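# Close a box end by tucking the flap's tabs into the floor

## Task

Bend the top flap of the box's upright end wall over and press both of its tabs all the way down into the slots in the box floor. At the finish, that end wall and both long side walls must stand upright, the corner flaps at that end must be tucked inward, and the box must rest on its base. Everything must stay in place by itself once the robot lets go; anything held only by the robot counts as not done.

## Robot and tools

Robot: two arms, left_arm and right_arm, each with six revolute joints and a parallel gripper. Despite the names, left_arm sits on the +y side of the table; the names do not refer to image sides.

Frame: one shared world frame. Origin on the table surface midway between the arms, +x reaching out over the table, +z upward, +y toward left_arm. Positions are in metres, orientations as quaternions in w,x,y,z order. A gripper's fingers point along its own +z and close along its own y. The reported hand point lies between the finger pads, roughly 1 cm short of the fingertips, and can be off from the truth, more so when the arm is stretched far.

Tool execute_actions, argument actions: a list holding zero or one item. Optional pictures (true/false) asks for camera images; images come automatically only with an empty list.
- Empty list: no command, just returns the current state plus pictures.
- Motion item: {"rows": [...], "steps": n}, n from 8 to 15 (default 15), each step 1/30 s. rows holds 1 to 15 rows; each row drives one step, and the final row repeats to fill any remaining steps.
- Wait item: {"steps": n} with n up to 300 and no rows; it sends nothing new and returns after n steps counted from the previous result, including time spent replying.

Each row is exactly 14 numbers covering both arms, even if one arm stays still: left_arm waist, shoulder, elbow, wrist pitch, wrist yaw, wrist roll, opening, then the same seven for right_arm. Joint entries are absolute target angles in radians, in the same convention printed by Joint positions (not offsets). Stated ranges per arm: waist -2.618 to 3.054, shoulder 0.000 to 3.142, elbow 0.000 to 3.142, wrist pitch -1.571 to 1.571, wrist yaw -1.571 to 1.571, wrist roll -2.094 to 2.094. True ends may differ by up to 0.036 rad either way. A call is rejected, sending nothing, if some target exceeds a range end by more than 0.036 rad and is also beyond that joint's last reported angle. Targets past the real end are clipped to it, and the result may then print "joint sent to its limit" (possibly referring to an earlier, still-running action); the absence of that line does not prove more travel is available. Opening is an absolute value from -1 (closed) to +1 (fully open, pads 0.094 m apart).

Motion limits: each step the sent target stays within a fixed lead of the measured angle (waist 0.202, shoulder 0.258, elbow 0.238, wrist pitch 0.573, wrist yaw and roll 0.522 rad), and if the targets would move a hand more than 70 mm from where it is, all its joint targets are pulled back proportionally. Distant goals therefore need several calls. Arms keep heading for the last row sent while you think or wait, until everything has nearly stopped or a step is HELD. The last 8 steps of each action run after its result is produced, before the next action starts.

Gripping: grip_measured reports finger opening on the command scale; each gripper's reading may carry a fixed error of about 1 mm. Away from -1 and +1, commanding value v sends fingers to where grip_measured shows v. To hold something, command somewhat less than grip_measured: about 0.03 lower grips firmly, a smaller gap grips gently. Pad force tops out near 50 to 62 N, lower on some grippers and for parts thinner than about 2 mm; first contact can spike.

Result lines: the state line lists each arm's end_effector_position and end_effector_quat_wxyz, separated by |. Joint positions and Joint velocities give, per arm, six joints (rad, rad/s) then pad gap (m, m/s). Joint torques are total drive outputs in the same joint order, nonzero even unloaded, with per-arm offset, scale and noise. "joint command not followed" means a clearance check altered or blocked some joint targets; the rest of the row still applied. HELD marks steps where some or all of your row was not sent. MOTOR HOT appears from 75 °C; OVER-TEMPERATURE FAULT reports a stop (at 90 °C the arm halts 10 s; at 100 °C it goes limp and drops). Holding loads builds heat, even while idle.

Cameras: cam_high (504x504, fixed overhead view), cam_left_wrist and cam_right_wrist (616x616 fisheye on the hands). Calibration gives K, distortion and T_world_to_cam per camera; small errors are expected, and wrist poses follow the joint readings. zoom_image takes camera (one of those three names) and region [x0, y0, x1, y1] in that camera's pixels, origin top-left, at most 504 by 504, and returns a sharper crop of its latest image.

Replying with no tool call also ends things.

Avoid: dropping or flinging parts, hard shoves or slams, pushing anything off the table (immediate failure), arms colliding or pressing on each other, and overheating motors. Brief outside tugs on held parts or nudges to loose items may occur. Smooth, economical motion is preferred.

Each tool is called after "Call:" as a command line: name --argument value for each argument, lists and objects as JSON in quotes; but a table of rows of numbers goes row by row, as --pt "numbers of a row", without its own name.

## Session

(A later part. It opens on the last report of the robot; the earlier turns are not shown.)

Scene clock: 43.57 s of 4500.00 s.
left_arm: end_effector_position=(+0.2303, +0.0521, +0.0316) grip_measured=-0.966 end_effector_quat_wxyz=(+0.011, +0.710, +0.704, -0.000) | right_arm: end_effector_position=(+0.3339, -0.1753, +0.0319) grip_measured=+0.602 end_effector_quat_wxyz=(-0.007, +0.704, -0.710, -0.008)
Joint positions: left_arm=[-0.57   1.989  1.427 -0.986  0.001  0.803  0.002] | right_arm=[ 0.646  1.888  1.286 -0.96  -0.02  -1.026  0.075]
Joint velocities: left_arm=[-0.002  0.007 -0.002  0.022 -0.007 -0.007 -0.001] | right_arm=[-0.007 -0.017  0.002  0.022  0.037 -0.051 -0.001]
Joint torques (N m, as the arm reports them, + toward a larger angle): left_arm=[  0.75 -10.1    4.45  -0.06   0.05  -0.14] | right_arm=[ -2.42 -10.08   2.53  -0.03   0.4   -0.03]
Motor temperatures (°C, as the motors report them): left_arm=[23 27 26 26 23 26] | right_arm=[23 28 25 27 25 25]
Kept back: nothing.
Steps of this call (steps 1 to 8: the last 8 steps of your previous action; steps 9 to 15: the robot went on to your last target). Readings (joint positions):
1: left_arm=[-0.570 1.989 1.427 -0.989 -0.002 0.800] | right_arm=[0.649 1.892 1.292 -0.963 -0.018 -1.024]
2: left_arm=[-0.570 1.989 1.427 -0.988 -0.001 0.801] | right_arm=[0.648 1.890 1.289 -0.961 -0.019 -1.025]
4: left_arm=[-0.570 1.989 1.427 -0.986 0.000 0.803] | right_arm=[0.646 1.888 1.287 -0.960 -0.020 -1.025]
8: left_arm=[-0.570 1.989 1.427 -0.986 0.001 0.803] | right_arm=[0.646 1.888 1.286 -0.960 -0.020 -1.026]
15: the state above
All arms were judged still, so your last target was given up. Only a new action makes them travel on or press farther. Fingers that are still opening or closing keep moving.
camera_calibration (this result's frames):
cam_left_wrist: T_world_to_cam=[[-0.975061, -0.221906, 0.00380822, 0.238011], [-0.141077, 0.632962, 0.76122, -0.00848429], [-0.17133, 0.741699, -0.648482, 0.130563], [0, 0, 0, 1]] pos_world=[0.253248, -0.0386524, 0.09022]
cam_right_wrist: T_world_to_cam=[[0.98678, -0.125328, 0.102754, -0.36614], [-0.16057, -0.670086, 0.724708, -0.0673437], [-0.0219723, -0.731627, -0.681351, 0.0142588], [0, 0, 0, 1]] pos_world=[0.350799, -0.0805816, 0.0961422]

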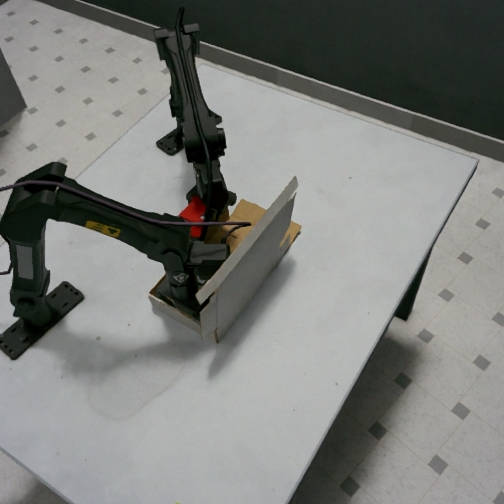

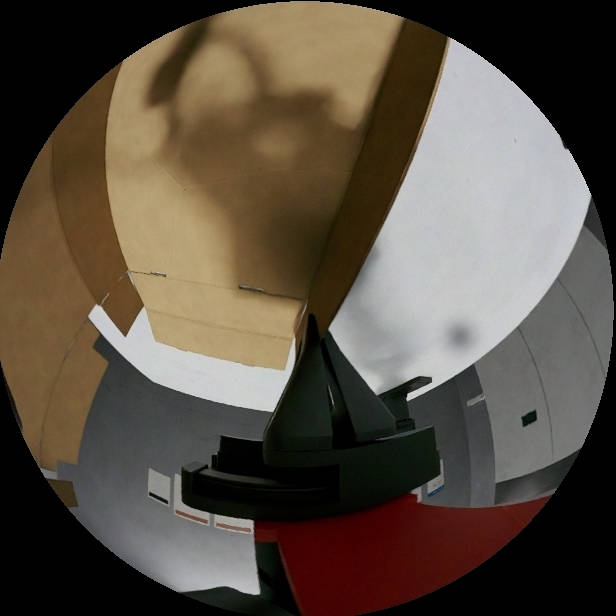

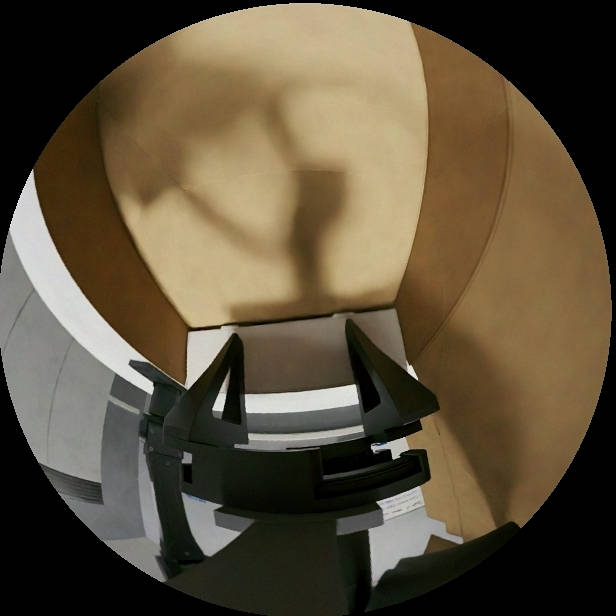

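Call:
execute_actions --actions '[{"rows": [[-0.555,1.965,1.422,-1.02,0,0.78,-1, 0.616,1.884,1.243,-1.0,0.025,-1.032,0.6],[-0.552,1.965,1.422,-1.02,0,0.77,-1, 0.612,1.883,1.241,-1.0,0.03,-1.034,0.6],[-0.55,1.965,1.422,-1.03,0,0.76,-1, 0.608,1.882,1.239,-1.0,0.035,-1.036,0.6],[-0.55,1.965,1.422,-1.03,0,0.76,-1, 0.604,1.881,1.237,-1.0,0.04,-1.038,0.6],[-0.55,1.965,1.422,-1.03,0,0.76,-1, 0.60,1.88,1.235,-1.0,0.045,-1.04,0.6],[-0.55,1.965,1.422,-1.03,0,0.76,-1, 0.596,1.879,1.233,-1.0,0.05,-1.042,0.6],[-0.55,1.965,1.422,-1.03,0,0.76,-1, 0.593,1.878,1.231,-1.0,0.055,-1.044,0.6],[-0.55,1.965,1.422,-1.03,0,0.76,-1, 0.59,1.877,1.23,-1.0,0.06,-1.046,0.6]], "steps": 15}]'

Call:
execute_actions --actions '[{"steps": 15}]' --pictures true

Call:
zoom_image --camera "cam_right_wrist" --region '[160, 280, 440, 440]'

Call:
zoom_image --camera "cam_high" --region '[130, 240, 250, 360]'

Scene clock: 44.87 s of 4500.00 s.
left_arm: end_effector_position=(+0.2307, +0.0497, +0.0317) grip_measured=-0.966 end_effector_quat_wxyz=(+0.015, +0.707, +0.707, -0.004) | right_arm: end_effector_position=(+0.3350, -0.1782, +0.0319) grip_measured=+0.602 end_effector_quat_wxyz=(-0.009, +0.704, -0.710, -0.009)
Joint positions: left_arm=[-0.57   1.989  1.427 -0.978  0.009  0.796  0.002] | right_arm=[ 0.636  1.883  1.28  -0.955 -0.022 -1.037  0.075]
Joint velocities: left_arm=[ 0.007 -0.012  0.002  0.051  0.081 -0.007 -0.001] | right_arm=[-0.081 -0.056 -0.105  0.007 -0.037 -0.051 -0.001]
Joint torques (N m, as the arm reports them, + toward a larger angle): left_arm=[  1.49 -10.1    4.21  -0.43  -0.1   -0.33] | right_arm=[-3.52 -9.89  2.39 -0.11  0.79  0.01]
Motor temperatures (°C, as the motors report them): left_arm=[23 27 26 26 23 26] | right_arm=[23 28 25 26 25 25]
Steps of this call (steps 1 to 32: nothing new was sent; steps 33 to 39: the first 7 steps of this action). Readings (joint positions):
33: left_arm=[-0.570 1.989 1.427 -0.986 0.001 0.803] | right_arm=[0.646 1.888 1.286 -0.960 -0.020 -1.026]
34: left_arm=[-0.570 1.989 1.427 -0.986 0.001 0.802] | right_arm=[0.646 1.888 1.286 -0.960 -0.020 -1.026]
36: left_arm=[-0.570 1.989 1.427 -0.986 0.003 0.798] | right_arm=[0.643 1.888 1.286 -0.960 -0.021 -1.030]
39: the state above

Scene clock: 45.37 s of 4500.00 s.
left_arm: end_effector_position=(+0.2316, +0.0463, +0.0318) grip_measured=-0.966 end_effector_quat_wxyz=(+0.021, +0.707, +0.707, -0.009) | right_arm: end_effector_position=(+0.3354, -0.1819, +0.0319) grip_measured=+0.602 end_effector_quat_wxyz=(-0.009, +0.703, -0.711, -0.009)
Joint positions: left_arm=[-0.57   1.989  1.427 -0.966  0.019  0.796  0.002] | right_arm=[ 0.626  1.878  1.273 -0.954 -0.022 -1.045  0.075]
Joint velocities: left_arm=[ 0.007 -0.007  0.012  0.037  0.051  0.037  0.001] | right_arm=[ 0.007 -0.002 -0.002  0.022 -0.051  0.007  0.   ]
Joint torques (N m, as the arm reports them, + toward a larger angle): left_arm=[  1.41 -10.18   4.28  -0.46  -0.1   -0.43] | right_arm=[-3.32 -9.84  2.38 -0.07  0.84  0.01]
Motor temperatures (°C, as the motors report them): left_arm=[23 27 26 26 23 26] | right_arm=[23 29 25 26 25 25]
Kept back: nothing.
Steps of this call (steps 1 to 8: the last 8 steps of your previous action; steps 9 to 15: the robot went on to your last target). Readings (joint positions):
1: left_arm=[-0.570 1.989 1.427 -0.975 0.011 0.796] | right_arm=[0.633 1.881 1.277 -0.954 -0.022 -1.039]
2: left_arm=[-0.570 1.989 1.427 -0.972 0.014 0.796] | right_arm=[0.630 1.880 1.275 -0.954 -0.022 -1.040]
4: left_arm=[-0.570 1.989 1.427 -0.967 0.018 0.796] | right_arm=[0.627 1.879 1.274 -0.954 -0.022 -1.043]
8: left_arm=[-0.570 1.989 1.427 -0.966 0.019 0.796] | right_arm=[0.626 1.878 1.273 -0.954 -0.022 -1.045]
15: the state above
camera_calibration (this result's frames):
cam_left_wrist: T_world_to_cam=[[-0.973657, -0.227868, 0.00825561, 0.237848], [-0.146383, 0.65242, 0.743586, -0.00387812], [-0.174826, 0.722789, -0.66859, 0.137543], [0, 0, 0, 1]] pos_world=[0.25506, -0.0426861, 0.0928797]
cam_right_wrist: T_world_to_cam=[[0.986458, -0.127139, 0.103616, -0.36867], [-0.162504, -0.67212, 0.72239, -0.0711649], [-0.0222013, -0.729446, -0.683679, 0.00999064], [0, 0, 0, 1]] pos_world=[0.352335, -0.087416, 0.0964394]

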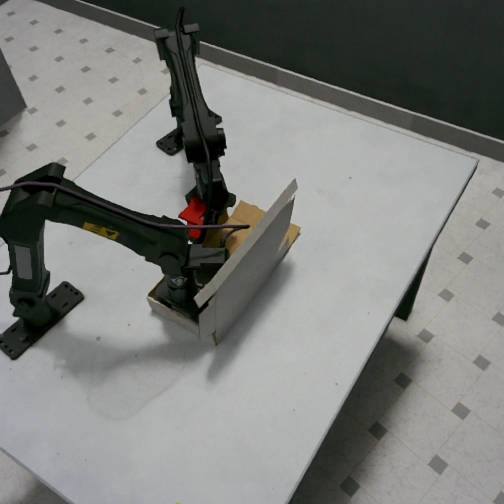

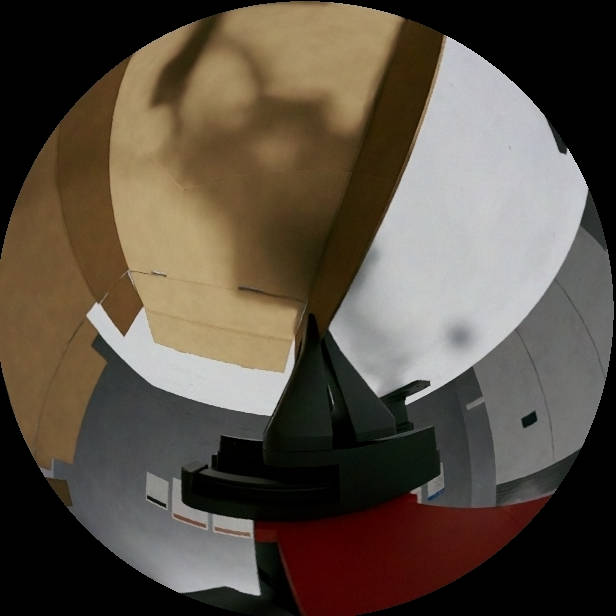

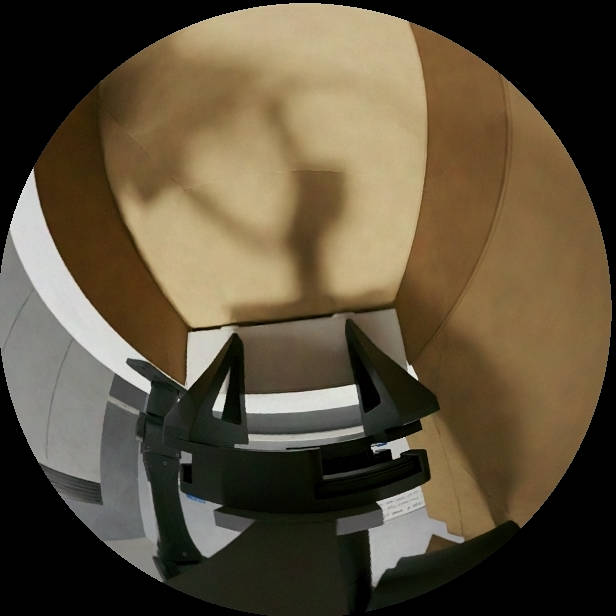

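Region (160, 280, 440, 440) of cam_right_wrist's 616x616 image, scaled by 1.800, with more detail than that image has; it fills the top 288 rows of this view, and the rest is white.

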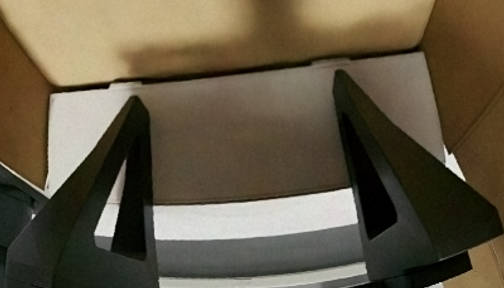

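Region (130, 240, 250, 360) of cam_high's 504x504 image, scaled by 4.200, with more detail than that image has.

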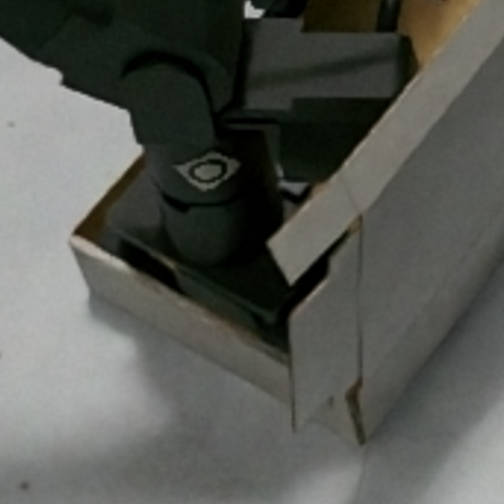

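Call:
execute_actions --actions '[{"rows": [[-0.56,1.965,1.422,-1.0,0,0.79,-0.99, 0.61,1.877,1.25,-0.99,0.04,-1.04,0.6],[-0.56,1.965,1.422,-1.0,0,0.79,-0.99, 0.63,1.877,1.27,-0.98,0.02,-1.03,0.6],[-0.56,1.965,1.422,-1.0,0,0.79,-0.99, 0.65,1.877,1.285,-0.98,0,-1.02,0.6],[-0.56,1.965,1.422,-1.0,0,0.79,-0.99, 0.66,1.875,1.30,-0.99,0,-1.01,0.6],[-0.56,1.965,1.422,-1.0,0,0.79,-0.99, 0.665,1.872,1.32,-1.01,0,-1.01,0.6],[-0.56,1.965,1.422,-1.0,0,0.79,-0.99, 0.665,1.868,1.34,-1.03,0,-1.01,0.6],[-0.56,1.965,1.422,-1.0,0,0.79,-0.99, 0.665,1.864,1.36,-1.05,0,-1.01,0.6],[-0.56,1.965,1.422,-1.0,0,0.79,-0.99, 0.665,1.86,1.38,-1.07,0,-1.01,0.6],[-0.56,1.965,1.422,-1.0,0,0.79,-0.99, 0.665,1.855,1.40,-1.095,0,-1.01,0.6],[-0.56,1.965,1.422,-1.0,0,0.79,-0.99, 0.665,1.85,1.42,-1.12,0,-1.01,0.6],[-0.56,1.965,1.422,-1.0,0,0.79,-0.99, 0.665,1.845,1.44,-1.145,0,-1.01,0.6],[-0.56,1.965,1.422,-1.0,0,0.79,-0.99, 0.665,1.84,1.455,-1.165,0,-1.01,0.6],[-0.56,1.965,1.422,-1.0,0,0.79,-0.99, 0.665,1.835,1.47,-1.185,0,-1.01,0.6]], "steps": 15}]'

Call:
execute_actions --actions '[{"rows": [[-0.56,1.965,1.422,-1.0,0,0.79,-0.99, 0.67,1.82,1.468,-1.2,0,-1.01,0.6],[-0.56,1.965,1.422,-1.0,0,0.79,-0.99, 0.675,1.805,1.465,-1.212,0,-1.01,0.6],[-0.56,1.965,1.422,-1.0,0,0.79,-0.99, 0.68,1.79,1.462,-1.224,0,-1.01,0.6],[-0.56,1.965,1.422,-1.0,0,0.79,-0.99, 0.685,1.775,1.459,-1.236,0,-1.01,0.6],[-0.56,1.965,1.422,-1.0,0,0.79,-0.99, 0.69,1.76,1.456,-1.248,0,-1.01,0.6],[-0.56,1.965,1.422,-1.0,0,0.79,-0.99, 0.695,1.745,1.453,-1.26,0,-1.01,0.6],[-0.56,1.965,1.422,-1.0,0,0.79,-0.99, 0.70,1.73,1.45,-1.272,0,-1.01,0.6],[-0.56,1.965,1.422,-1.0,0,0.79,-0.99, 0.705,1.715,1.445,-1.284,0,-1.01,0.6],[-0.56,1.965,1.422,-1.0,0,0.79,-0.99, 0.707,1.705,1.44,-1.295,0,-1.01,0.6]], "steps": 15}]'

Call:
execute_actions --actions '[{"steps": 15}]' --pictures true

Scene clock: 47.57 s of 4500.00 s.
left_arm: end_effector_position=(+0.2305, +0.0487, +0.0317) grip_measured=-0.966 end_effector_quat_wxyz=(+0.016, +0.710, +0.704, -0.006) | right_arm: end_effector_position=(+0.3313, -0.1748, +0.0374) grip_measured=+0.602 end_effector_quat_wxyz=(-0.004, +0.707, -0.708, -0.006)
Joint positions: left_arm=[-0.57   1.989  1.427 -0.976  0.013  0.802  0.002] | right_arm=[ 0.654  1.878  1.297 -0.985 -0.014 -1.025  0.075]
Joint velocities: left_arm=[-0.002 -0.002 -0.017 -0.066 -0.007 -0.022  0.001] | right_arm=[ 0.149  0.022  0.427 -0.476  0.11   0.037 -0.   ]
Joint torques (N m, as the arm reports them, + toward a larger angle): left_arm=[  0.68 -10.13   4.44   0.06   0.02  -0.15] | right_arm=[  0.08 -11.05   7.9    0.38   0.03   0.1 ]
Motor temperatures (°C, as the motors report them): left_arm=[23 27 26 26 23 26] | right_arm=[23 29 25 26 26 25]
Steps of this call (steps 1 to 15: the robot went on to your last target; steps 16 to 59: nothing new was sent; steps 60 to 66: the first 7 steps of this action). Readings (joint positions):
60: left_arm=[-0.570 1.989 1.427 -0.965 0.019 0.798] | right_arm=[0.626 1.878 1.273 -0.953 -0.023 -1.045]
61: left_arm=[-0.570 1.989 1.427 -0.965 0.019 0.800] | right_arm=[0.627 1.878 1.273 -0.953 -0.023 -1.043]
63: left_arm=[-0.570 1.989 1.427 -0.968 0.017 0.802] | right_arm=[0.635 1.878 1.273 -0.952 -0.021 -1.035]
66: the state above

Scene clock: 48.07 s of 4500.00 s.
left_arm: end_effector_position=(+0.2302, +0.0499, +0.0317) grip_measured=-0.966 end_effector_quat_wxyz=(+0.014, +0.707, +0.707, -0.005) | right_arm: end_effector_position=(+0.3242, -0.1729, +0.1049) grip_measured=+0.602 end_effector_quat_wxyz=(-0.016, +0.711, -0.703, +0.004)
Joint positions: left_arm=[-0.57   1.989  1.427 -0.981  0.01   0.796  0.002] | right_arm=[ 0.678  1.779  1.444 -1.204  0.001 -1.016  0.075]
Joint velocities: left_arm=[ 0.002 -0.007  0.012  0.007 -0.007 -0.022  0.   ] | right_arm=[ 0.178 -0.422  0.002 -0.33   0.022 -0.066  0.   ]
Joint torques (N m, as the arm reports them, + toward a larger angle): left_arm=[ 0.66 -9.87  4.46  0.04  0.01 -0.07] | right_arm=[  1.   -11.15   6.09   0.24  -0.02   0.07]
Motor temperatures (°C, as the motors report them): left_arm=[23 27 26 25 23 26] | right_arm=[23 29 25 26 26 25]
Steps of this call (steps 1 to 8: the last 8 steps of your previous action; steps 9 to 15: the first 7 steps of this action). Readings (joint positions):
9: left_arm=[-0.570 1.989 1.427 -0.980 0.011 0.797] | right_arm=[0.660 1.845 1.444 -1.126 -0.003 -1.016]
10: left_arm=[-0.570 1.989 1.427 -0.980 0.011 0.797] | right_arm=[0.660 1.837 1.444 -1.137 -0.002 -1.016]
12: left_arm=[-0.570 1.989 1.427 -0.980 0.010 0.796] | right_arm=[0.664 1.818 1.444 -1.164 -0.000 -1.016]
15: the state above

Scene clock: 48.57 s of 4500.00 s.
left_arm: end_effector_position=(+0.2302, +0.0499, +0.0317) grip_measured=-0.966 end_effector_quat_wxyz=(+0.014, +0.707, +0.707, -0.005) | right_arm: end_effector_position=(+0.3045, -0.1774, +0.1255) grip_measured=+0.602 end_effector_quat_wxyz=(-0.012, +0.719, -0.695, +0.003)
Joint positions: left_arm=[-0.57   1.989  1.427 -0.981  0.01   0.796  0.002] | right_arm=[ 0.7    1.709  1.444 -1.281  0.001 -1.015  0.075]
Joint velocities: left_arm=[ 0.002 -0.002 -0.002 -0.051 -0.007  0.037  0.001] | right_arm=[ 0.012  0.012 -0.002 -0.022 -0.037  0.022 -0.001]
Joint torques (N m, as the arm reports them, + toward a larger angle): left_arm=[ 0.66 -9.96  4.66  0.03 -0.05 -0.05] | right_arm=[ 0.64 -8.75  5.37  0.24 -0.01  0.08]
Motor temperatures (°C, as the motors report them): left_arm=[23 27 26 25 23 26] | right_arm=[23 29 25 26 26 25]
Kept back: nothing.
Steps of this call (steps 1 to 8: the last 8 steps of your previous action; steps 9 to 15: the robot went on to your last target). Readings (joint positions):
1: left_arm=[-0.570 1.989 1.427 -0.981 0.010 0.796] | right_arm=[0.684 1.763 1.444 -1.216 0.001 -1.015]
2: left_arm=[-0.570 1.989 1.427 -0.981 0.010 0.796] | right_arm=[0.690 1.747 1.444 -1.229 0.001 -1.015]
4: left_arm=[-0.570 1.989 1.427 -0.981 0.010 0.796] | right_arm=[0.698 1.721 1.444 -1.250 0.001 -1.015]
8: left_arm=[-0.570 1.989 1.427 -0.981 0.010 0.796] | right_arm=[0.700 1.709 1.444 -1.272 0.001 -1.015]
15: the state above
camera_calibration (this result's frames):
cam_left_wrist: T_world_to_cam=[[-0.973638, -0.227935, 0.00859865, 0.237229], [-0.143193, 0.640132, 0.754803, -0.0068353], [-0.17755, 0.733674, -0.655895, 0.134239], [0, 0, 0, 1]] pos_world=[0.253831, -0.0400396, 0.0911664]
cam_right_wrist: T_world_to_cam=[[0.98846, -0.0820178, 0.12736, -0.342928], [-0.149297, -0.669809, 0.72737, -0.145007], [0.0256499, -0.73799, -0.674324, 0.0592854], [0, 0, 0, 1]] pos_world=[0.315801, -0.081501, 0.189127]

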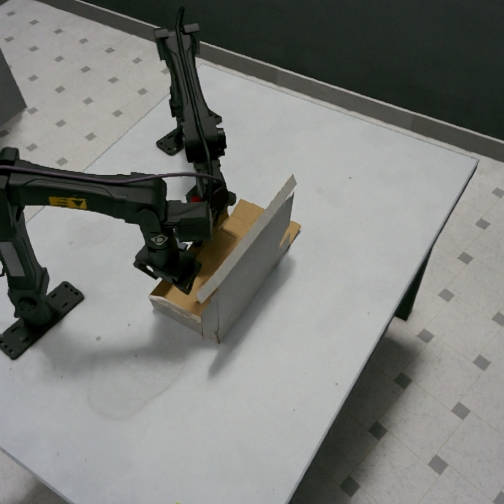

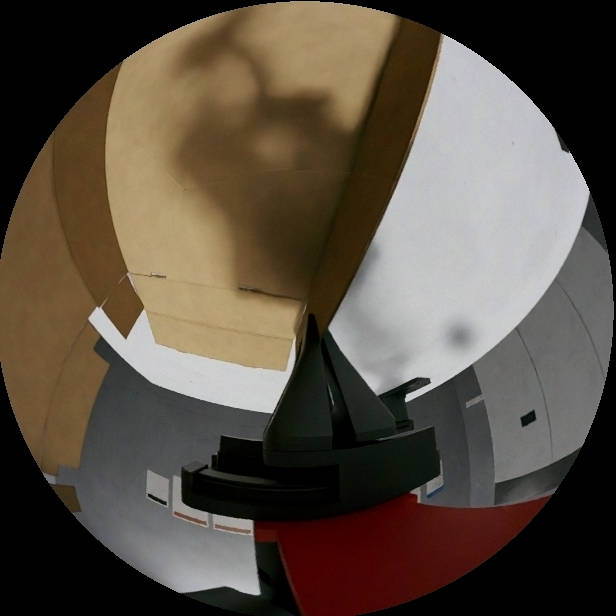

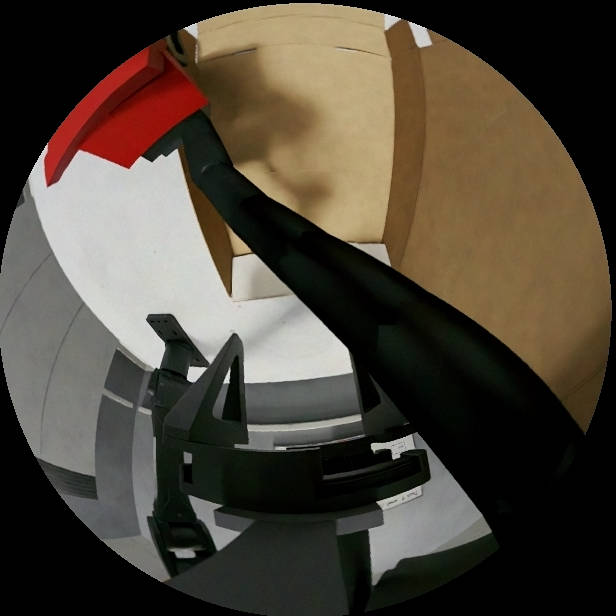

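Call:
execute_actions --actions '[{"rows": [[-0.56,1.965,1.422,-1.0,0,0.79,-0.99, 0.707,1.705,1.44,-1.295,0,-0.2,0.6]], "steps": 12}]'

Call:
execute_actions --actions '[{"rows": [[-0.56,1.965,1.422,-1.0,0,0.79,-0.99, 0.707,1.705,1.44,-1.295,0,0.605,0.6]], "steps": 15}]'

Call:
execute_actions --actions '[{"steps": 22}]' --pictures true

Scene clock: 49.13 s of 4500.00 s.
left_arm: end_effector_position=(+0.2302, +0.0499, +0.0317) grip_measured=-0.966 end_effector_quat_wxyz=(+0.014, +0.707, +0.707, -0.005) | right_arm: end_effector_position=(+0.3039, -0.1778, +0.1255) grip_measured=+0.602 end_effector_quat_wxyz=(+0.011, -0.577, +0.817, -0.001)
Joint positions: left_arm=[-0.57   1.989  1.427 -0.981  0.01   0.796  0.002] | right_arm=[ 0.7    1.709  1.444 -1.284  0.001 -0.64   0.075]
Joint velocities: left_arm=[-0.002 -0.002 -0.002  0.081 -0.007  0.007 -0.   ] | right_arm=[ 0.002  0.007  0.007 -0.066 -0.022  2.806  0.   ]
Joint torques (N m, as the arm reports them, + toward a larger angle): left_arm=[ 0.77 -9.92  4.35 -0.02 -0.05 -0.01] | right_arm=[ 0.6  -8.77  5.33  0.25 -0.02  0.02]
Motor temperatures (°C, as the motors report them): left_arm=[23 27 26 25 23 26] | right_arm=[23 29 25 26 26 25]
Steps of this call (steps 1 to 13: the robot went on to your last target; steps 14 to 17: the first 4 steps of this action). Readings (joint positions):
14: left_arm=[-0.570 1.989 1.427 -0.981 0.010 0.796] | right_arm=[0.700 1.709 1.444 -1.283 0.001 -0.938]
15: left_arm=[-0.570 1.989 1.427 -0.981 0.010 0.796] | right_arm=[0.700 1.709 1.444 -1.284 0.001 -0.839]
17: the state above

Scene clock: 49.63 s of 4500.00 s.
left_arm: end_effector_position=(+0.2302, +0.0499, +0.0317) grip_measured=-0.966 end_effector_quat_wxyz=(+0.014, +0.707, +0.707, -0.005) | right_arm: end_effector_position=(+0.3037, -0.1778, +0.1255) grip_measured=+0.603 end_effector_quat_wxyz=(+0.010, -0.123, +0.992, +0.005)
Joint positions: left_arm=[-0.57   1.989  1.427 -0.981  0.01   0.796  0.002] | right_arm=[ 0.7    1.709  1.444 -1.285  0.     0.344  0.075]
Joint velocities: left_arm=[-0.002 -0.012  0.002 -0.051  0.095  0.022 -0.   ] | right_arm=[-0.007 -0.002 -0.012 -0.037 -0.007  1.78  -0.001]
Joint torques (N m, as the arm reports them, + toward a larger angle): left_arm=[  0.53 -10.06   4.36  -0.01  -0.01  -0.07] | right_arm=[ 0.6  -8.73  5.34  0.24  0.    0.03]
Motor temperatures (°C, as the motors report them): left_arm=[23 27 26 25 23 26] | right_arm=[23 29 25 26 26 25]
Steps of this call (steps 1 to 8: the last 8 steps of your previous action; steps 9 to 15: the first 7 steps of this action). Readings (joint positions):
9: left_arm=[-0.570 1.989 1.427 -0.981 0.010 0.796] | right_arm=[0.700 1.709 1.444 -1.285 0.000 -0.197]
10: left_arm=[-0.570 1.989 1.427 -0.981 0.010 0.796] | right_arm=[0.700 1.709 1.444 -1.285 0.000 -0.097]
12: left_arm=[-0.570 1.989 1.427 -0.981 0.010 0.796] | right_arm=[0.700 1.709 1.444 -1.285 0.000 0.101]
15: the state above

Scene clock: 50.37 s of 4500.00 s.
left_arm: end_effector_position=(+0.2302, +0.0499, +0.0317) grip_measured=-0.966 end_effector_quat_wxyz=(+0.014, +0.707, +0.707, -0.005) | right_arm: end_effector_position=(+0.3037, -0.1778, +0.1255) grip_measured=+0.603 end_effector_quat_wxyz=(+0.009, +0.004, +1.000, +0.006)
Joint positions: left_arm=[-0.57   1.989  1.427 -0.981  0.01   0.796  0.002] | right_arm=[ 0.7    1.709  1.444 -1.285  0.     0.598  0.075]
Joint velocities: left_arm=[-0.012  0.012  0.007  0.037  0.007  0.022 -0.   ] | right_arm=[-0.017 -0.002 -0.007 -0.037 -0.11  -0.037 -0.   ]
Joint torques (N m, as the arm reports them, + toward a larger angle): left_arm=[  0.69 -10.26   4.31   0.     0.02  -0.08] | right_arm=[ 0.63 -8.73  5.33  0.25  0.    0.09]
Motor temperatures (°C, as the motors report them): left_arm=[23 27 26 25 23 26] | right_arm=[23 29 25 26 26 25]
Kept back: nothing.
Steps of this call (steps 1 to 8: the last 8 steps of your previous action; steps 9 to 22: the robot went on to your last target). Readings (joint positions):
1: left_arm=[-0.570 1.989 1.427 -0.981 0.010 0.796] | right_arm=[0.700 1.709 1.444 -1.285 0.000 0.396]
2: left_arm=[-0.570 1.989 1.427 -0.981 0.010 0.796] | right_arm=[0.700 1.709 1.444 -1.285 0.000 0.437]
4: left_arm=[-0.570 1.989 1.427 -0.981 0.010 0.796] | right_arm=[0.700 1.709 1.444 -1.285 0.000 0.496]
8: left_arm=[-0.570 1.989 1.427 -0.981 0.010 0.796] | right_arm=[0.700 1.709 1.444 -1.285 0.000 0.558]
22: the state above
camera_calibration (this result's frames):
cam_left_wrist: T_world_to_cam=[[-0.973638, -0.227935, 0.00859865, 0.237229], [-0.143193, 0.640132, 0.754803, -0.0068353], [-0.17755, 0.733674, -0.655895, 0.134239], [0, 0, 0, 1]] pos_world=[0.253831, -0.0400396, 0.0911664]
cam_right_wrist: T_world_to_cam=[[-0.123883, -0.987888, 0.0934323, -0.161132], [-0.667128, 0.15262, 0.729141, 0.157858], [-0.73457, 0.0279972, -0.677955, 0.426492], [0, 0, 0, 1]] pos_world=[0.398638, -0.195214, 0.189096]

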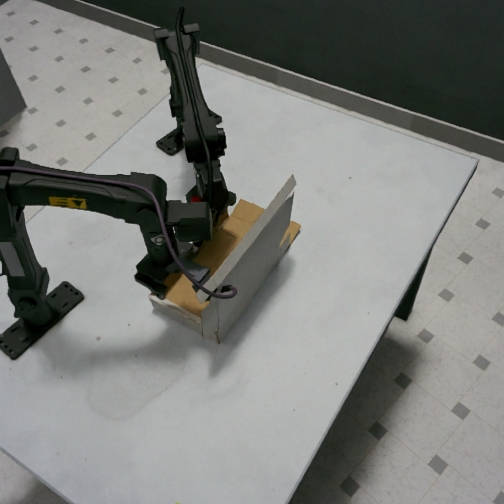

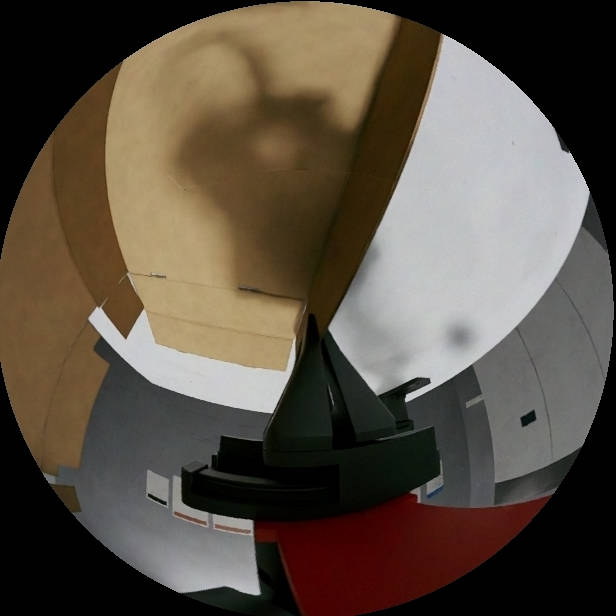

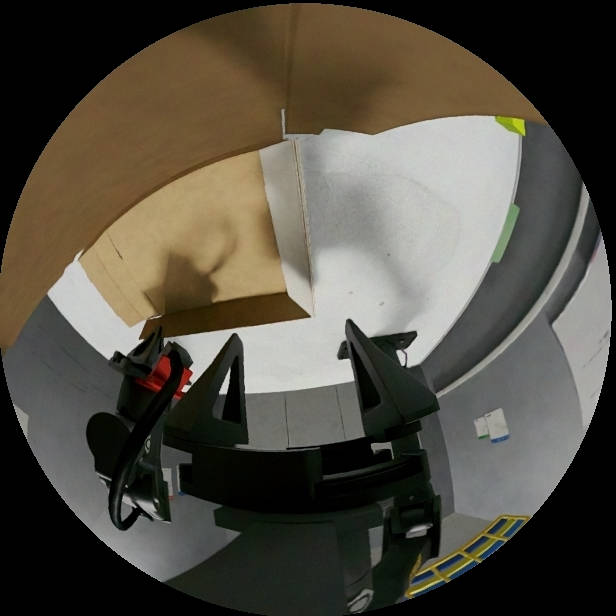

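Call:
execute_actions --actions '[{"rows": [[-0.56,1.965,1.422,-1.0,0,0.79,-0.99, 0.70,1.705,1.425,-1.285,0,0.6,0.6],[-0.56,1.965,1.422,-1.0,0,0.79,-0.99, 0.692,1.705,1.41,-1.27,0,0.59,0.6],[-0.56,1.965,1.422,-1.0,0,0.79,-0.99, 0.684,1.706,1.395,-1.255,0,0.585,0.6],[-0.56,1.965,1.422,-1.0,0,0.79,-0.99, 0.676,1.707,1.38,-1.24,0,0.58,0.6],[-0.56,1.965,1.422,-1.0,0,0.79,-0.99, 0.668,1.708,1.365,-1.225,0,0.575,0.6],[-0.56,1.965,1.422,-1.0,0,0.79,-0.99, 0.662,1.71,1.35,-1.21,0,0.57,0.6],[-0.56,1.965,1.422,-1.0,0,0.79,-0.99, 0.657,1.712,1.335,-1.195,0,0.565,0.6],[-0.56,1.965,1.422,-1.0,0,0.79,-0.99, 0.657,1.714,1.32,-1.18,0,0.56,0.6],[-0.56,1.965,1.422,-1.0,0,0.79,-0.99, 0.657,1.716,1.305,-1.165,0,0.56,0.6],[-0.56,1.965,1.422,-1.0,0,0.79,-0.99, 0.657,1.718,1.29,-1.148,0,0.56,0.6],[-0.56,1.965,1.422,-1.0,0,0.79,-0.99, 0.657,1.72,1.275,-1.132,0,0.56,0.6],[-0.56,1.965,1.422,-1.0,0,0.79,-0.99, 0.657,1.722,1.26,-1.116,0,0.56,0.6],[-0.56,1.965,1.422,-1.0,0,0.79,-0.99, 0.657,1.724,1.245,-1.1,0,0.56,0.6],[-0.56,1.965,1.422,-1.0,0,0.79,-0.99, 0.657,1.726,1.23,-1.085,0,0.56,0.6],[-0.56,1.965,1.422,-1.0,0,0.79,-0.99, 0.657,1.728,1.215,-1.07,0,0.56,0.6]], "steps": 15}]'

Call:
execute_actions --actions '[{"rows": [[-0.56,1.965,1.422,-1.0,0,0.79,-0.99, 0.657,1.733,1.205,-1.055,0,0.56,0.6],[-0.56,1.965,1.422,-1.0,0,0.79,-0.99, 0.657,1.738,1.195,-1.04,0,0.56,0.6],[-0.56,1.965,1.422,-1.0,0,0.79,-0.99, 0.657,1.743,1.185,-1.025,0,0.56,0.6],[-0.56,1.965,1.422,-1.0,0,0.79,-0.99, 0.657,1.748,1.175,-1.01,0,0.56,0.6],[-0.56,1.965,1.422,-1.0,0,0.79,-0.99, 0.657,1.753,1.165,-0.995,0,0.56,0.6],[-0.56,1.965,1.422,-1.0,0,0.79,-0.99, 0.657,1.758,1.155,-0.98,0,0.56,0.6],[-0.56,1.965,1.422,-1.0,0,0.79,-0.99, 0.657,1.763,1.145,-0.965,0,0.56,0.6],[-0.56,1.965,1.422,-1.0,0,0.79,-0.99, 0.657,1.768,1.135,-0.95,0,0.56,0.6],[-0.56,1.965,1.422,-1.0,0,0.79,-0.99, 0.657,1.773,1.125,-0.935,0,0.56,0.6],[-0.56,1.965,1.422,-1.0,0,0.79,-0.99, 0.657,1.778,1.115,-0.92,0,0.56,0.6],[-0.56,1.965,1.422,-1.0,0,0.79,-0.99, 0.657,1.783,1.105,-0.905,0,0.56,0.6],[-0.56,1.965,1.422,-1.0,0,0.79,-0.99, 0.657,1.786,1.097,-0.892,0,0.56,0.6],[-0.56,1.965,1.422,-1.0,0,0.79,-0.99, 0.657,1.788,1.09,-0.882,0,0.56,0.6]], "steps": 15}]'

Call:
execute_actions --actions '[{"steps": 20}]' --pictures true

Scene clock: 52.67 s of 4500.00 s.
left_arm: end_effector_position=(+0.2302, +0.0499, +0.0317) grip_measured=-0.966 end_effector_quat_wxyz=(+0.014, +0.707, +0.707, -0.005) | right_arm: end_effector_position=(+0.3028, -0.1851, +0.1108) grip_measured=+0.603 end_effector_quat_wxyz=(+0.002, +0.008, +1.000, +0.002)
Joint positions: left_arm=[-0.57   1.989  1.427 -0.981  0.01   0.796  0.002] | right_arm=[ 0.681  1.709  1.386 -1.243 -0.001  0.586  0.075]
Joint velocities: left_arm=[-0.027 -0.012 -0.002 -0.037  0.037  0.037  0.   ] | right_arm=[-0.232 -0.017 -0.51   0.432  0.022 -0.125  0.   ]
Joint torques (N m, as the arm reports them, + toward a larger angle): left_arm=[  0.76 -10.14   4.44   0.    -0.03  -0.11] | right_arm=[-1.05 -8.1   4.17  0.35  0.02 -0.04]
Motor temperatures (°C, as the motors report them): left_arm=[23 27 26 25 23 26] | right_arm=[23 29 25 26 26 25]
Steps of this call (steps 1 to 15: the robot went on to your last target; steps 16 to 62: nothing new was sent; steps 63 to 69: the first 7 steps of this action). Readings (joint positions):
63: left_arm=[-0.570 1.989 1.427 -0.981 0.010 0.796] | right_arm=[0.700 1.709 1.444 -1.285 0.000 0.600]
64: left_arm=[-0.570 1.989 1.427 -0.981 0.010 0.796] | right_arm=[0.700 1.709 1.444 -1.284 0.000 0.599]
66: left_arm=[-0.570 1.989 1.427 -0.981 0.010 0.796] | right_arm=[0.698 1.709 1.432 -1.272 -0.000 0.595]
69: the state above

Scene clock: 53.17 s of 4500.00 s.
left_arm: end_effector_position=(+0.2302, +0.0499, +0.0317) grip_measured=-0.966 end_effector_quat_wxyz=(+0.014, +0.707, +0.707, -0.005) | right_arm: end_effector_position=(+0.2966, -0.1953, +0.0520) grip_measured=+0.603 end_effector_quat_wxyz=(-0.011, +0.006, +1.000, -0.006)
Joint positions: left_arm=[-0.57   1.989  1.427 -0.981  0.01   0.796  0.002] | right_arm=[ 0.663  1.741  1.185 -1.039 -0.001  0.566  0.075]
Joint velocities: left_arm=[ 0.002  0.002  0.007  0.007  0.022 -0.037 -0.   ] | right_arm=[-0.007  0.183 -0.295  0.403  0.007 -0.037  0.   ]
Joint torques (N m, as the arm reports them, + toward a larger angle): left_arm=[ 0.75 -9.78  4.65  0.04 -0.07 -0.05] | right_arm=[-0.58 -7.24  3.87  0.3   0.02 -0.03]
Motor temperatures (°C, as the motors report them): left_arm=[23 27 26 25 23 26] | right_arm=[23 29 25 26 26 25]
Steps of this call (steps 1 to 8: the last 8 steps of your previous action; steps 9 to 15: the first 7 steps of this action). Readings (joint positions):
9: left_arm=[-0.570 1.989 1.427 -0.981 0.010 0.796] | right_arm=[0.663 1.710 1.248 -1.128 -0.001 0.568]
10: left_arm=[-0.570 1.989 1.427 -0.981 0.010 0.796] | right_arm=[0.663 1.713 1.236 -1.114 -0.001 0.567]
12: left_arm=[-0.570 1.989 1.427 -0.981 0.010 0.796] | right_arm=[0.663 1.723 1.215 -1.085 -0.001 0.566]
15: the state above

Scene clock: 53.83 s of 4500.00 s.
left_arm: end_effector_position=(+0.2303, +0.0501, +0.0317) grip_measured=-0.966 end_effector_quat_wxyz=(+0.014, +0.706, +0.708, -0.004) | right_arm: end_effector_position=(+0.3014, -0.1923, +0.0231) grip_measured=+0.603 end_effector_quat_wxyz=(-0.000, +0.006, +1.000, +0.001)
Joint positions: left_arm=[-0.57   1.989  1.427 -0.981  0.009  0.793  0.002] | right_arm=[ 0.663  1.78   1.109 -0.9   -0.002  0.565  0.075]
Joint velocities: left_arm=[-0.007 -0.002 -0.007  0.022 -0.022 -0.022  0.   ] | right_arm=[ 0.002  0.002 -0.007  0.095  0.007  0.022 -0.   ]
Joint torques (N m, as the arm reports them, + toward a larger angle): left_arm=[  0.76 -10.16   4.53  -0.01   0.    -0.04] | right_arm=[-0.6  -7.83  3.9   0.43  0.03 -0.04]
Motor temperatures (°C, as the motors report them): left_arm=[23 27 26 25 23 26] | right_arm=[23 29 25 26 25 25]
Kept back: nothing.
Steps of this call (steps 1 to 8: the last 8 steps of your previous action; steps 9 to 20: the robot went on to your last target). Readings (joint positions):
1: left_arm=[-0.570 1.989 1.427 -0.981 0.010 0.796] | right_arm=[0.663 1.746 1.174 -1.023 -0.001 0.565]
2: left_arm=[-0.570 1.989 1.427 -0.981 0.010 0.796] | right_arm=[0.663 1.752 1.164 -1.008 -0.001 0.565]
4: left_arm=[-0.570 1.989 1.427 -0.981 0.010 0.796] | right_arm=[0.663 1.761 1.144 -0.977 -0.001 0.565]
8: left_arm=[-0.570 1.989 1.427 -0.981 0.010 0.796] | right_arm=[0.663 1.777 1.113 -0.930 -0.001 0.565]
20: the state above
camera_calibration (this result's frames):
cam_left_wrist: T_world_to_cam=[[-0.972937, -0.230941, 0.00771851, 0.237419], [-0.145709, 0.6391, 0.755195, -0.00628792], [-0.179338, 0.733633, -0.655455, 0.134557], [0, 0, 0, 1]] pos_world=[0.254208, -0.0398668, 0.0911118]
cam_right_wrist: T_world_to_cam=[[-0.125414, -0.986465, 0.105634, -0.165738], [-0.653029, 0.162238, 0.739752, 0.23051], [-0.746877, 0.0237931, -0.664537, 0.35843], [0, 0, 0, 1]] pos_world=[0.397447, -0.20942, 0.0851773]

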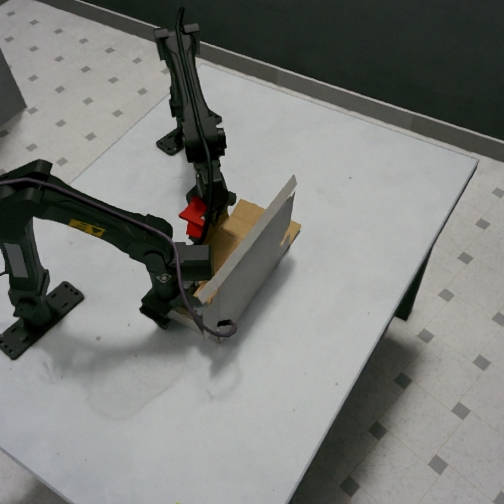

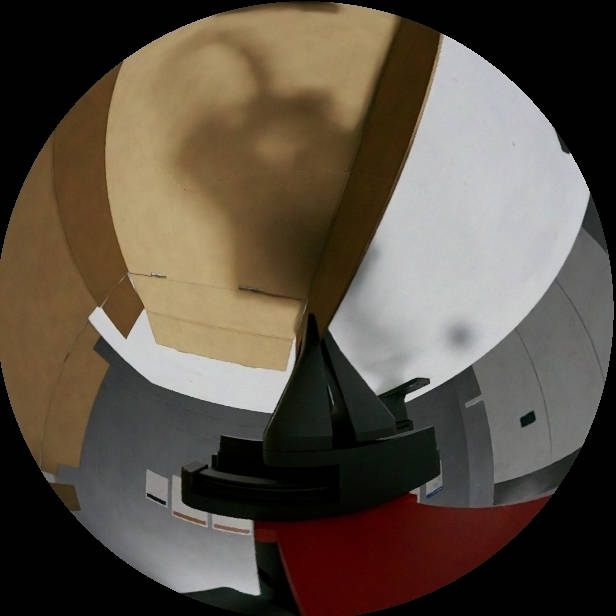

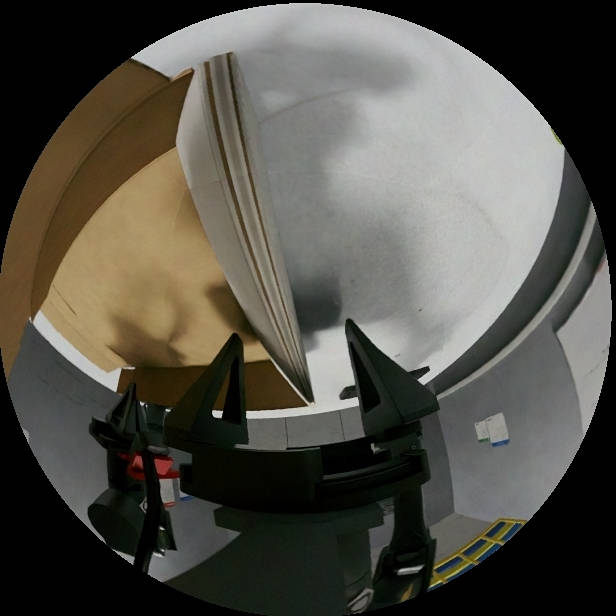

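Call:
execute_actions --actions '[{"rows": [[-0.56,1.965,1.422,-1.0,0,0.79,-0.99, 0.657,1.788,1.09,-0.882,0,0.56,0.45],[-0.56,1.965,1.422,-1.0,0,0.79,-0.99, 0.657,1.788,1.09,-0.882,0,0.56,0.3],[-0.56,1.965,1.422,-1.0,0,0.79,-0.99, 0.657,1.788,1.09,-0.882,0,0.56,0.2],[-0.56,1.965,1.422,-1.0,0,0.79,-0.99, 0.657,1.788,1.09,-0.882,0,0.56,0.1],[-0.56,1.965,1.422,-1.0,0,0.79,-0.99, 0.657,1.788,1.09,-0.882,0,0.56,0.0],[-0.56,1.965,1.422,-1.0,0,0.79,-0.99, 0.657,1.788,1.09,-0.882,0,0.56,-0.1],[-0.56,1.965,1.422,-1.0,0,0.79,-0.99, 0.657,1.788,1.09,-0.882,0,0.56,-0.18],[-0.56,1.965,1.422,-1.0,0,0.79,-0.99, 0.657,1.788,1.09,-0.882,0,0.56,-0.26],[-0.56,1.965,1.422,-1.0,0,0.79,-0.99, 0.657,1.788,1.09,-0.882,0,0.56,-0.33],[-0.56,1.965,1.422,-1.0,0,0.79,-0.99, 0.657,1.788,1.09,-0.882,0,0.56,-0.4],[-0.56,1.965,1.422,-1.0,0,0.79,-0.99, 0.657,1.788,1.09,-0.882,0,0.56,-0.46],[-0.56,1.965,1.422,-1.0,0,0.79,-0.99, 0.657,1.788,1.09,-0.882,0,0.56,-0.52],[-0.56,1.965,1.422,-1.0,0,0.79,-0.99, 0.657,1.788,1.09,-0.882,0,0.56,-0.57],[-0.56,1.965,1.422,-1.0,0,0.79,-0.99, 0.657,1.788,1.09,-0.882,0,0.56,-0.62],[-0.56,1.965,1.422,-1.0,0,0.79,-0.99, 0.657,1.788,1.09,-0.882,0,0.56,-0.66]], "steps": 15}]'

Call:
execute_actions --actions '[{"steps": 15}]' --pictures true

Scene clock: 55.07 s of 4500.00 s.
left_arm: end_effector_position=(+0.2305, +0.0496, +0.0317) grip_measured=-0.966 end_effector_quat_wxyz=(+0.015, +0.706, +0.708, -0.005) | right_arm: end_effector_position=(+0.3019, -0.1905, +0.0232) grip_measured=-0.136 end_effector_quat_wxyz=(+0.000, +0.006, +1.000, +0.005)
Joint positions: left_arm=[-0.57   1.989  1.427 -0.979  0.01   0.792  0.002] | right_arm=[ 0.663  1.78   1.109 -0.894 -0.008  0.565  0.041]
Joint velocities: left_arm=[ 0.007 -0.002 -0.017  0.066  0.022  0.007 -0.   ] | right_arm=[-0.017  0.002  0.012  0.139 -0.154 -0.007 -0.082]
Joint torques (N m, as the arm reports them, + toward a larger angle): left_arm=[ 0.76 -9.99  4.24 -0.17 -0.04  0.  ] | right_arm=[-0.65 -7.84  3.89  0.24  0.33 -0.04]
Motor temperatures (°C, as the motors report them): left_arm=[23 27 26 25 23 26] | right_arm=[23 28 25 26 25 25]
Steps of this call (steps 1 to 15: the robot went on to your last target; steps 16 to 30: nothing new was sent; steps 31 to 37: the first 7 steps of this action). Readings (joint positions):
31: left_arm=[-0.570 1.989 1.427 -0.981 0.009 0.792] | right_arm=[0.663 1.780 1.109 -0.899 -0.002 0.565]
32: left_arm=[-0.570 1.989 1.427 -0.981 0.009 0.792] | right_arm=[0.663 1.780 1.109 -0.899 -0.002 0.565]
34: left_arm=[-0.570 1.989 1.427 -0.981 0.009 0.792] | right_arm=[0.663 1.780 1.109 -0.899 -0.002 0.565]
37: the state above

Scene clock: 55.57 s of 4500.00 s.
left_arm: end_effector_position=(+0.2315, +0.0519, +0.0317) grip_measured=-0.966 end_effector_quat_wxyz=(+0.013, +0.704, +0.710, -0.004) | right_arm: end_effector_position=(+0.3041, -0.1890, +0.0232) grip_measured=-0.656 end_effector_quat_wxyz=(+0.005, +0.003, +1.000, +0.008)
Joint positions: left_arm=[-0.565  1.989  1.427 -0.982  0.007  0.792  0.002] | right_arm=[ 0.663  1.78   1.109 -0.883 -0.009  0.56   0.016]
Joint velocities: left_arm=[ 0.002 -0.002  0.002  0.037 -0.007 -0.022 -0.   ] | right_arm=[-0.017 -0.017 -0.012 -0.022  0.007  0.022  0.001]
Joint torques (N m, as the arm reports them, + toward a larger angle): left_arm=[ 0.41 -9.97  4.51  0.01  0.03 -0.06] | right_arm=[-0.61 -7.8   3.9   0.33  0.09  0.03]
Motor temperatures (°C, as the motors report them): left_arm=[23 28 26 25 23 26] | right_arm=[23 28 25 26 25 25]
Kept back: nothing.
Steps of this call (steps 1 to 8: the last 8 steps of your previous action; steps 9 to 15: the robot went on to your last target). Readings (joint positions):
1: left_arm=[-0.570 1.989 1.427 -0.977 0.010 0.792] | right_arm=[0.663 1.780 1.109 -0.890 -0.014 0.565]
2: left_arm=[-0.570 1.989 1.427 -0.975 0.010 0.792] | right_arm=[0.663 1.780 1.109 -0.886 -0.018 0.565]
4: left_arm=[-0.569 1.989 1.427 -0.974 0.009 0.792] | right_arm=[0.663 1.780 1.109 -0.883 -0.022 0.563]
8: left_arm=[-0.565 1.989 1.427 -0.982 0.007 0.792] | right_arm=[0.663 1.780 1.109 -0.883 -0.012 0.561]
15: the state above
camera_calibration (this result's frames):
cam_left_wrist: T_world_to_cam=[[-0.97159, -0.23656, 0.00726072, 0.239003], [-0.14935, 0.636627, 0.756571, -0.00631295], [-0.183597, 0.733993, -0.653871, 0.134376], [0, 0, 0, 1]] pos_world=[0.255941, -0.0380734, 0.0909055]
cam_right_wrist: T_world_to_cam=[[-0.121428, -0.988557, 0.0895038, -0.163376], [-0.661183, 0.147809, 0.73552, 0.231597], [-0.740332, 0.0301343, -0.671565, 0.359807], [0, 0, 0, 1]] pos_world=[0.399666, -0.206581, 0.0859128]

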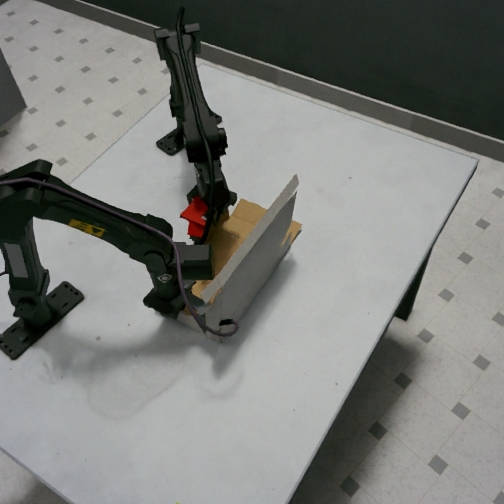

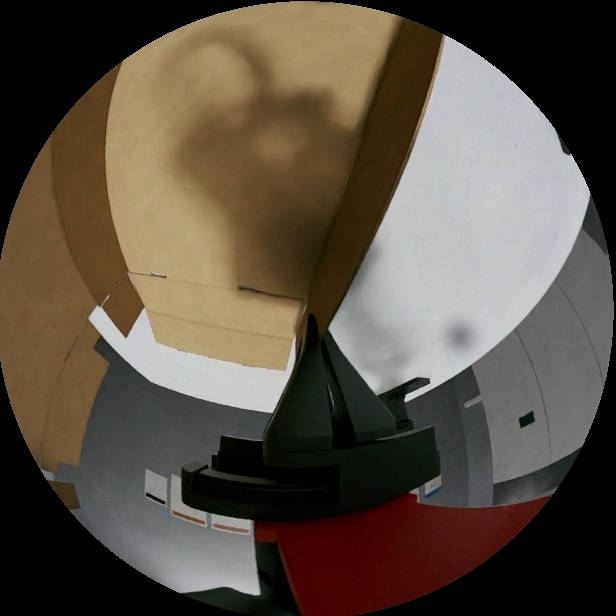

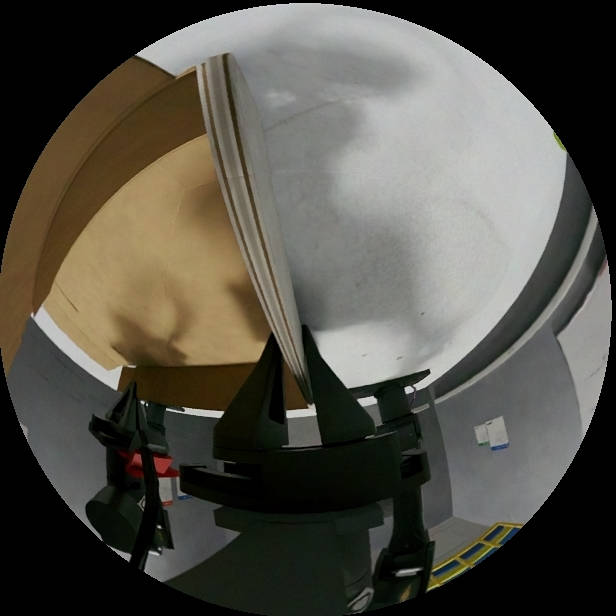

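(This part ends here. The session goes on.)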